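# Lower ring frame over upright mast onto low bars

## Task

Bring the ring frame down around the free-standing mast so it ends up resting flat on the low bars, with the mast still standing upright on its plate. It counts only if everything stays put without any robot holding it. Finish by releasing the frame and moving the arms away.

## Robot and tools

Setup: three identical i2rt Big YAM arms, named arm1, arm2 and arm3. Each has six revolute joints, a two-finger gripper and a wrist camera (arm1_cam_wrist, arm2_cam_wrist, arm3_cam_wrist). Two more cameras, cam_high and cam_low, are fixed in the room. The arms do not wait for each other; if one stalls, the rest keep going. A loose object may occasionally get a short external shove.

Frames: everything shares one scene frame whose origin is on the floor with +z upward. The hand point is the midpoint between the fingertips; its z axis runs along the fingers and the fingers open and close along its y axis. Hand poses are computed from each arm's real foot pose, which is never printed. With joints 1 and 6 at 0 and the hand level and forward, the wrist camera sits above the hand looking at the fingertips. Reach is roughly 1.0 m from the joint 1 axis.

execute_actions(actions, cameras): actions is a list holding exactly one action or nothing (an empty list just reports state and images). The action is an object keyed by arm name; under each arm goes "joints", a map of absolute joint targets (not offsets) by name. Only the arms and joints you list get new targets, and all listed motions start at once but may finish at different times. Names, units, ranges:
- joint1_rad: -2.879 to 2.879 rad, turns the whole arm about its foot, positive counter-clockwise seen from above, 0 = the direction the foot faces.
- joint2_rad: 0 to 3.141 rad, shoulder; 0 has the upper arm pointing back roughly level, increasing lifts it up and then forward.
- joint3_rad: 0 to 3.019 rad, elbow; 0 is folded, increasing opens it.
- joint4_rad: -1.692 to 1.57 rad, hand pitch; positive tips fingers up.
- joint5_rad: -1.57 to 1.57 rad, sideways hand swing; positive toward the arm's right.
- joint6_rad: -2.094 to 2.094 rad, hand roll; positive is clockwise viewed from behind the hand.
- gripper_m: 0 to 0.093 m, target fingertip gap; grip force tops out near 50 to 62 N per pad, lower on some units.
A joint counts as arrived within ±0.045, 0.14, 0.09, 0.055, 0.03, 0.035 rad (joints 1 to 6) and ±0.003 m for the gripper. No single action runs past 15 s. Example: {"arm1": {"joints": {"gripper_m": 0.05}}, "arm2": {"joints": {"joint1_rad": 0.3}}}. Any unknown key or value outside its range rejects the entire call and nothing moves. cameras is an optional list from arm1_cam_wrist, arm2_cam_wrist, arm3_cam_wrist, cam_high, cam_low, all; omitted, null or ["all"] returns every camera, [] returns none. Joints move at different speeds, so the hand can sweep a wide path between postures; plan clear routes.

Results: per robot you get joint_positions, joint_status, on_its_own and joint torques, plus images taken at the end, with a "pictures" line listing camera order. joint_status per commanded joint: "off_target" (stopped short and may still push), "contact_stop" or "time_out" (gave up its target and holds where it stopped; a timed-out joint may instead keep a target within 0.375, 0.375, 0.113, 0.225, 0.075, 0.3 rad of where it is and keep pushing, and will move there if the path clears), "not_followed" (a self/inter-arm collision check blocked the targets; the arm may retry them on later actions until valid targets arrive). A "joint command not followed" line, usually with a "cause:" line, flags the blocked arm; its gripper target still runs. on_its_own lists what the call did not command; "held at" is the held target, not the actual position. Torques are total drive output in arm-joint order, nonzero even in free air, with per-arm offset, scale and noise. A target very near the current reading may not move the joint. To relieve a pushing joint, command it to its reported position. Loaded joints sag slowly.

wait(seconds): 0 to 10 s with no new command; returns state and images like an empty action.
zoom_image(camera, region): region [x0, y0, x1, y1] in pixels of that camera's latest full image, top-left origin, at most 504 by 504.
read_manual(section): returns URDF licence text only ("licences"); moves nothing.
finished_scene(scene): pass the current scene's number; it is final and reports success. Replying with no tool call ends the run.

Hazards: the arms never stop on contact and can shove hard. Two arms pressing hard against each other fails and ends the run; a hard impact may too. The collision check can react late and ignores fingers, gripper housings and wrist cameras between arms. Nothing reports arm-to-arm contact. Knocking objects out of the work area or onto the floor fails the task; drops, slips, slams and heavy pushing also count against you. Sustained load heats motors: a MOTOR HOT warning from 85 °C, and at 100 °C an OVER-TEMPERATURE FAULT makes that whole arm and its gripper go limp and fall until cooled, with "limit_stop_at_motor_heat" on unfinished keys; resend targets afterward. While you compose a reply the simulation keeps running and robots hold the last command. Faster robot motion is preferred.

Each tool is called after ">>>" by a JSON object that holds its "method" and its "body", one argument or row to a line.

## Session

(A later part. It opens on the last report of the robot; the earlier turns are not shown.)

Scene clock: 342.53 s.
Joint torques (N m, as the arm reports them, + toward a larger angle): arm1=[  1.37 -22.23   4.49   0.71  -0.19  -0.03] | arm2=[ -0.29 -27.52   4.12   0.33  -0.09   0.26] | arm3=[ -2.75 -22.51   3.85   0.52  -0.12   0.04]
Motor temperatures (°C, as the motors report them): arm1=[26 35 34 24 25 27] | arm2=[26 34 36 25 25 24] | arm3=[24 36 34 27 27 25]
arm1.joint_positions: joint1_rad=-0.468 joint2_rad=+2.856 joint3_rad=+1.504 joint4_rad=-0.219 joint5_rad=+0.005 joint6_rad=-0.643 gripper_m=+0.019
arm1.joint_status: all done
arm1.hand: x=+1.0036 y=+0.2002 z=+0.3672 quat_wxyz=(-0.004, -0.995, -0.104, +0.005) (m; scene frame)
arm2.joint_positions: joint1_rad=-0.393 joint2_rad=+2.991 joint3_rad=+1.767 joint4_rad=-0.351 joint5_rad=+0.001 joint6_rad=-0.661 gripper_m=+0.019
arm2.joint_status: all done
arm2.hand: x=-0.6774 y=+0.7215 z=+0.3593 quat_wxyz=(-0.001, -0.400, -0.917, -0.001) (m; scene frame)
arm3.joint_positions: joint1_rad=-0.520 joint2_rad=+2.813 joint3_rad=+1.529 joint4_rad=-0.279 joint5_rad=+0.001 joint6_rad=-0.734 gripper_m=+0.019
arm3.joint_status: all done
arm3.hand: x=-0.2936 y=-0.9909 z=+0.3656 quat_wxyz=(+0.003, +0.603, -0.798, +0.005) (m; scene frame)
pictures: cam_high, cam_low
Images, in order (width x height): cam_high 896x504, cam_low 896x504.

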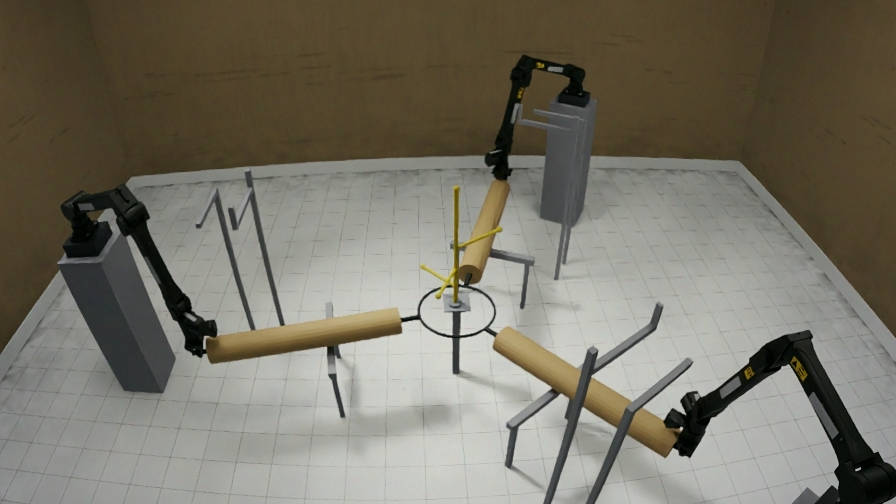

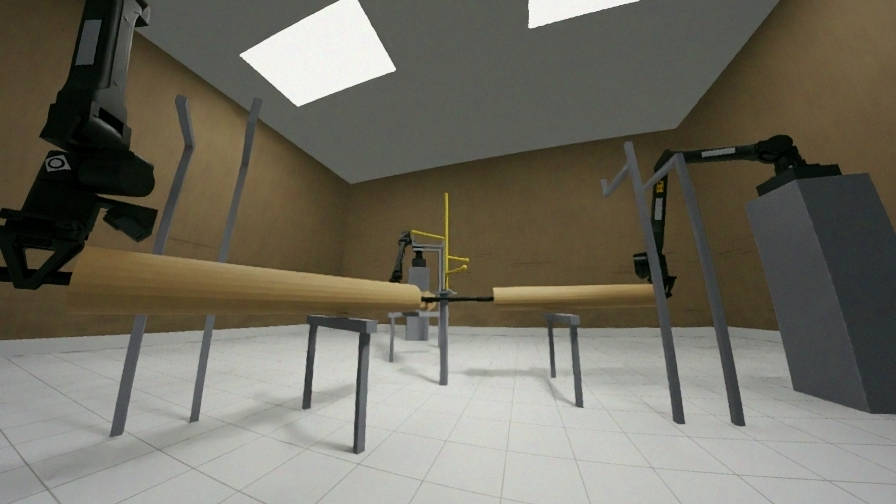

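>>> {"method": "zoom_image", "body": {
  "camera": "cam_high",
  "region": [490, 310, 670, 480]
}}

>>> {"method": "zoom_image", "body": {
  "camera": "cam_low",
  "region": [370, 270, 470, 370]
}}

Region (490, 310, 670, 480) of cam_high's 896x504 image, scaled by 2.800, with more detail than that image has.

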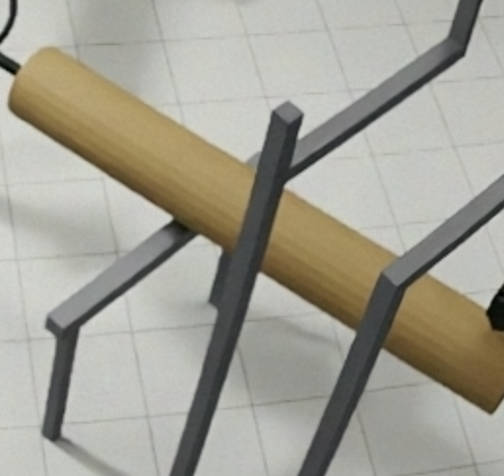

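Region (370, 270, 470, 370) of cam_low's 896x504 image, scaled by 5.040, with more detail than that image has.

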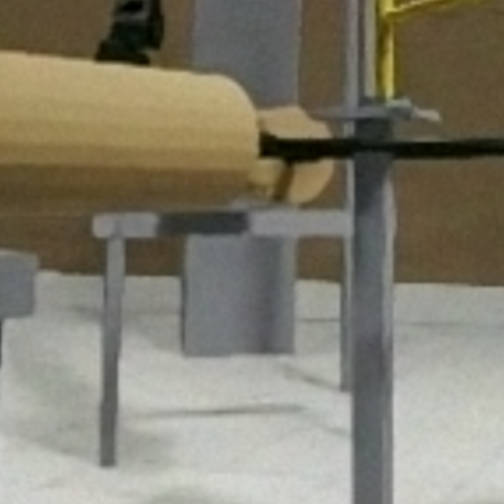

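>>> {"method": "execute_actions", "body": {
  "actions": [
    {"arm1":{"joints":{"joint2_rad":2.905,"joint3_rad":1.592,"joint4_rad":-0.208}},"arm2":{"joints":{"joint2_rad":3.024,"joint3_rad":1.844}},"arm3":{"joints":{"joint1_rad":-0.523,"joint2_rad":2.846,"joint3_rad":1.597,"joint4_rad":-0.268}}}
  ],
  "cameras": ["cam_high","cam_low"]
}}

>>> {"method": "zoom_image", "body": {
  "camera": "cam_low",
  "region": [280, 250, 620, 360]
}}

Scene clock: 358.37 s.
Joint torques (N m, as the arm reports them, + toward a larger angle): arm1=[  2.07 -19.8    5.76   0.96  -0.21   0.01] | arm2=[ -0.16 -23.83   6.65   0.5   -0.21   0.25] | arm3=[ -2.2  -20.14   5.41   1.11  -0.33   0.07]
Motor temperatures (°C, as the motors report them): arm1=[26 35 33 24 25 27] | arm2=[26 34 35 25 25 24] | arm3=[24 35 33 27 27 25]
arm1.joint_positions: joint1_rad=-0.471 joint2_rad=+2.915 joint3_rad=+1.556 joint4_rad=-0.219 joint5_rad=+0.006 joint6_rad=-0.647 gripper_m=+0.019
arm1.joint_status: all done
arm1.hand: x=+1.0067 y=+0.2001 z=+0.3439 quat_wxyz=(-0.006, -0.994, -0.105, +0.001) (m; scene frame)
arm2.joint_positions: joint1_rad=-0.392 joint2_rad=+3.024 joint3_rad=+1.805 joint4_rad=-0.351 joint5_rad=+0.003 joint6_rad=-0.661 gripper_m=+0.019
arm2.joint_status: all done
arm2.hand: x=-0.6771 y=+0.7191 z=+0.3473 quat_wxyz=(-0.001, -0.399, -0.917, +0.001) (m; scene frame)
arm3.joint_positions: joint1_rad=-0.523 joint2_rad=+2.842 joint3_rad=+1.562 joint4_rad=-0.281 joint5_rad=+0.006 joint6_rad=-0.740 gripper_m=+0.019
arm3.joint_status: all done
arm3.hand: x=-0.2891 y=-0.9915 z=+0.3551 quat_wxyz=(+0.002, +0.603, -0.797, +0.007) (m; scene frame)
pictures: cam_high, cam_low
Images, in order (width x height): cam_high 896x504, cam_low 896x504.

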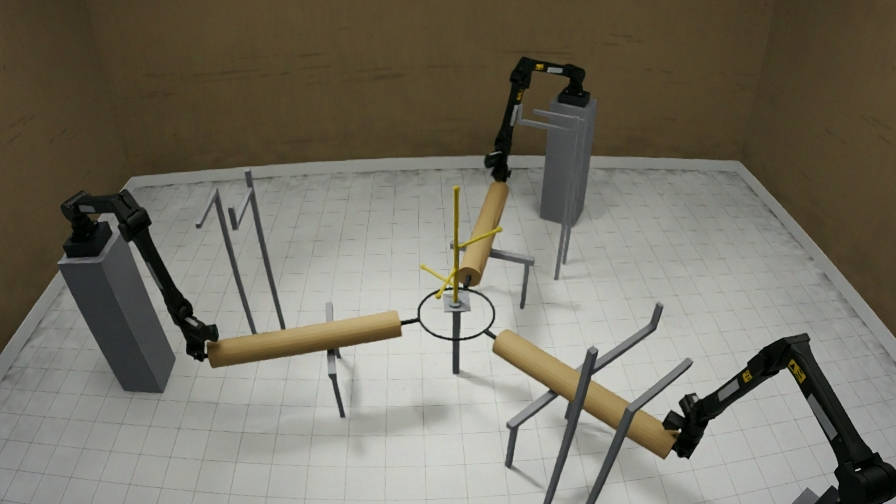

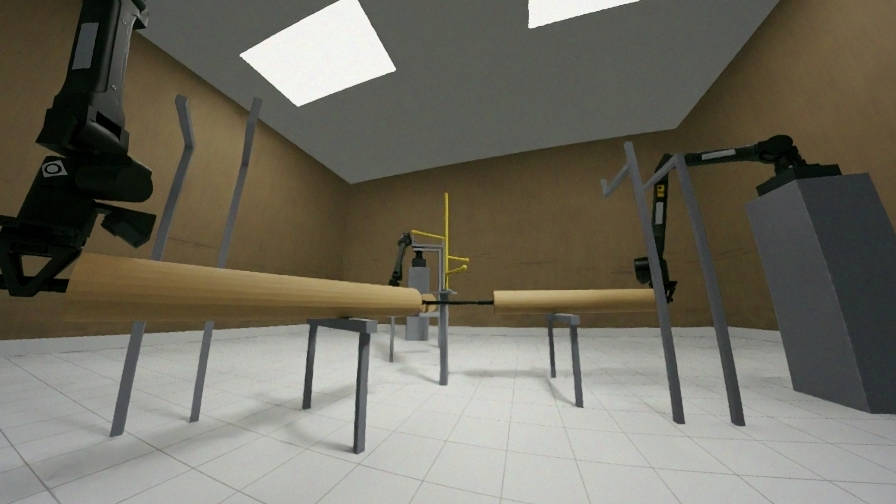

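Region (280, 250, 620, 360) of cam_low's 896x504 image, scaled by 1.482, with more detail than that image has; it fills the top 163 rows of this view, and the rest is white.

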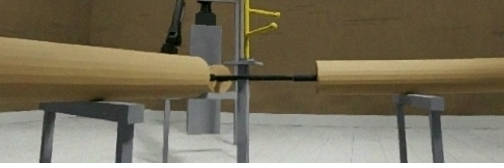

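>>> {"method": "zoom_image", "body": {
  "camera": "cam_low",
  "region": [520, 290, 600, 340]
}}

>>> {"method": "zoom_image", "body": {
  "camera": "cam_low",
  "region": [300, 290, 440, 345]
}}

Region (520, 290, 600, 340) of cam_low's 896x504 image, scaled by 6.300, with more detail than that image has; it fills the top 315 rows of this view, and the rest is white.

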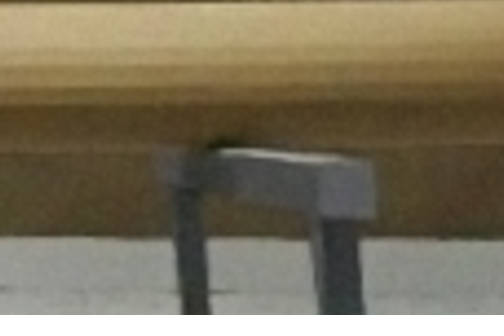

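Region (300, 290, 440, 345) of cam_low's 896x504 image, scaled by 3.600, with more detail than that image has; it fills the top 198 rows of this view, and the rest is white.

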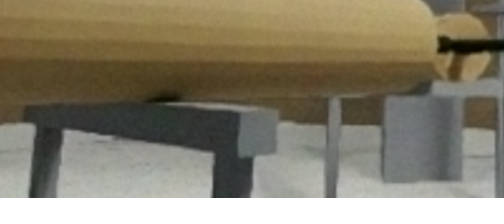

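>>> {"method": "execute_actions", "body": {
  "actions": [
    {"arm1":{"joints":{"joint3_rad":1.565,"gripper_m":0.07}},"arm2":{"joints":{"joint3_rad":1.815,"gripper_m":0.07}},"arm3":{"joints":{"joint3_rad":1.572,"gripper_m":0.07}}}
  ],
  "cameras": ["cam_low"]
}}

>>> {"method": "execute_actions", "body": {
  "actions": [
    {"arm1":{"joints":{"joint2_rad":2.435,"joint3_rad":1.03,"joint4_rad":-0.17}},"arm2":{"joints":{"joint2_rad":2.545,"joint3_rad":1.275,"joint4_rad":-0.30}},"arm3":{"joints":{"joint2_rad":2.362,"joint3_rad":1.03,"joint4_rad":-0.23}}}
  ],
  "cameras": ["cam_high","cam_low"]
}}

Scene clock: 366.00 s.
Joint torques (N m, as the arm reports them, + toward a larger angle): arm1=[  2.09 -20.68   3.31   0.96  -0.08   0.  ] | arm2=[ -0.02 -24.44   4.07   0.36  -0.13   0.19] | arm3=[ -1.92 -20.17   3.49   0.93  -0.26   0.08]
Motor temperatures (°C, as the motors report them): arm1=[26 35 33 24 25 27] | arm2=[26 34 34 25 25 24] | arm3=[24 35 32 27 27 25]
arm1.joint_positions: joint1_rad=-0.470 joint2_rad=+2.915 joint3_rad=+1.557 joint4_rad=-0.219 joint5_rad=+0.003 joint6_rad=-0.646 gripper_m=+0.070
arm1.joint_status: all done
arm1.hand: x=+1.0056 y=+0.1995 z=+0.3440 quat_wxyz=(-0.006, -0.994, -0.105, +0.003) (m; scene frame)
arm2.joint_positions: joint1_rad=-0.391 joint2_rad=+3.023 joint3_rad=+1.805 joint4_rad=-0.351 joint5_rad=+0.002 joint6_rad=-0.660 gripper_m=+0.070
arm2.joint_status: all done
arm2.hand: x=-0.6763 y=+0.7189 z=+0.3475 quat_wxyz=(-0.001, -0.399, -0.917, +0.001) (m; scene frame)
arm3.joint_positions: joint1_rad=-0.523 joint2_rad=+2.841 joint3_rad=+1.563 joint4_rad=-0.278 joint5_rad=+0.004 joint6_rad=-0.740 gripper_m=+0.070
arm3.joint_status: all done
arm3.hand: x=-0.2878 y=-0.9903 z=+0.3554 quat_wxyz=(+0.000, +0.603, -0.797, +0.007) (m; scene frame)
pictures: cam_low
Images, in order (width x height): cam_low 896x504.

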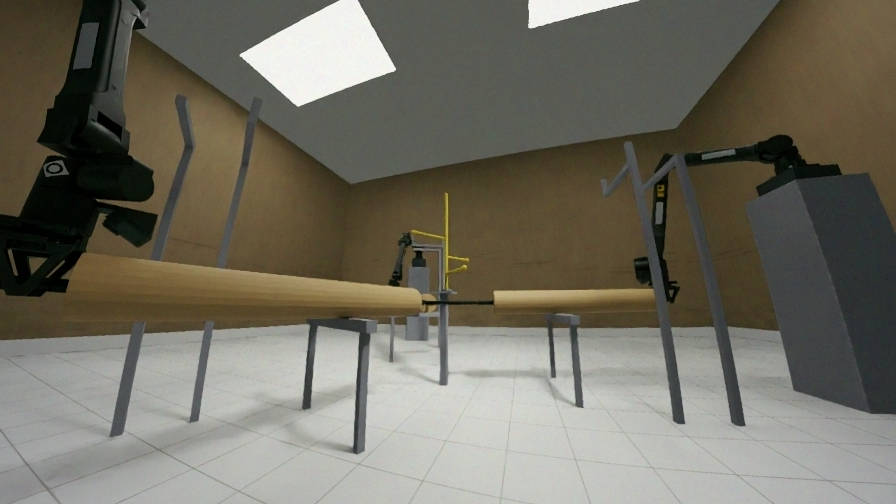

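Scene clock: 367.37 s.
Joint torques (N m, as the arm reports them, + toward a larger angle): arm1=[  1.82 -16.     2.47   0.97  -0.06   0.03] | arm2=[ -0.05 -19.16   2.78   0.69  -0.12   0.24] | arm3=[ -2.11 -15.32   2.75   0.82  -0.26   0.08]
Motor temperatures (°C, as the motors report them): arm1=[26 35 33 24 25 27] | arm2=[26 34 34 25 25 24] | arm3=[24 35 32 27 27 25]
arm1.joint_positions: joint1_rad=-0.470 joint2_rad=+2.426 joint3_rad=+1.028 joint4_rad=-0.182 joint5_rad=+0.003 joint6_rad=-0.646 gripper_m=+0.070
arm1.joint_status: all done
arm1.hand: x=+1.0708 y=+0.1723 z=+0.5191 quat_wxyz=(-0.007, -0.994, -0.105, +0.001) (m; scene frame)
arm2.joint_positions: joint1_rad=-0.391 joint2_rad=+2.524 joint3_rad=+1.279 joint4_rad=-0.307 joint5_rad=+0.002 joint6_rad=-0.660 gripper_m=+0.070
arm2.joint_status: all done
arm2.hand: x=-0.6807 y=+0.7608 z=+0.5305 quat_wxyz=(-0.005, -0.400, -0.917, +0.008) (m; scene frame)
arm3.joint_positions: joint1_rad=-0.523 joint2_rad=+2.336 joint3_rad=+1.028 joint4_rad=-0.237 joint5_rad=+0.004 joint6_rad=-0.740 gripper_m=+0.070
arm3.joint_status: all done
arm3.hand: x=-0.3535 y=-1.0292 z=+0.5324 quat_wxyz=(-0.006, +0.603, -0.797, +0.007) (m; scene frame)
pictures: cam_high, cam_low
Images, in order (width x height): cam_high 896x504, cam_low 896x504.

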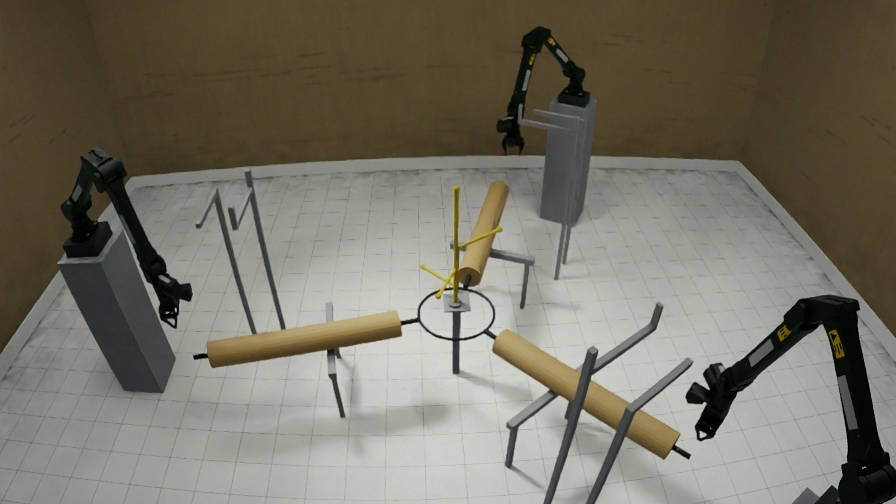

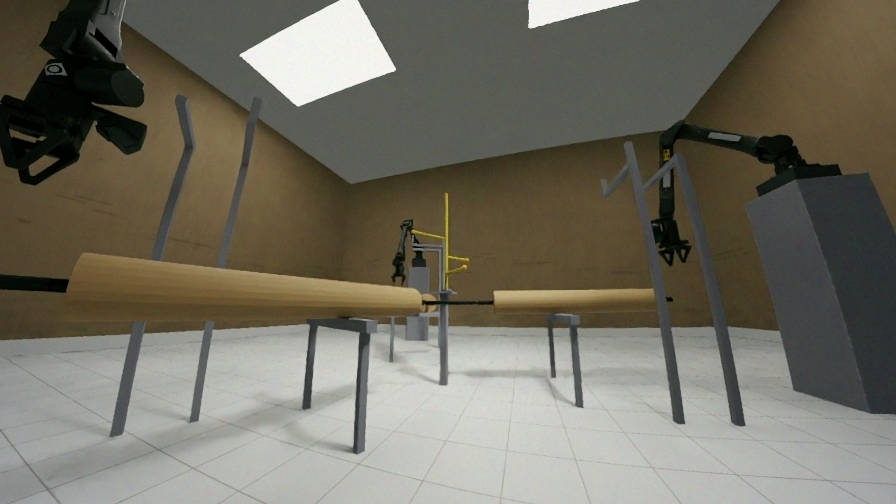

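>>> {"method": "finished_scene", "body": {
  "scene": 2
}}

The scene is finished: the task was done.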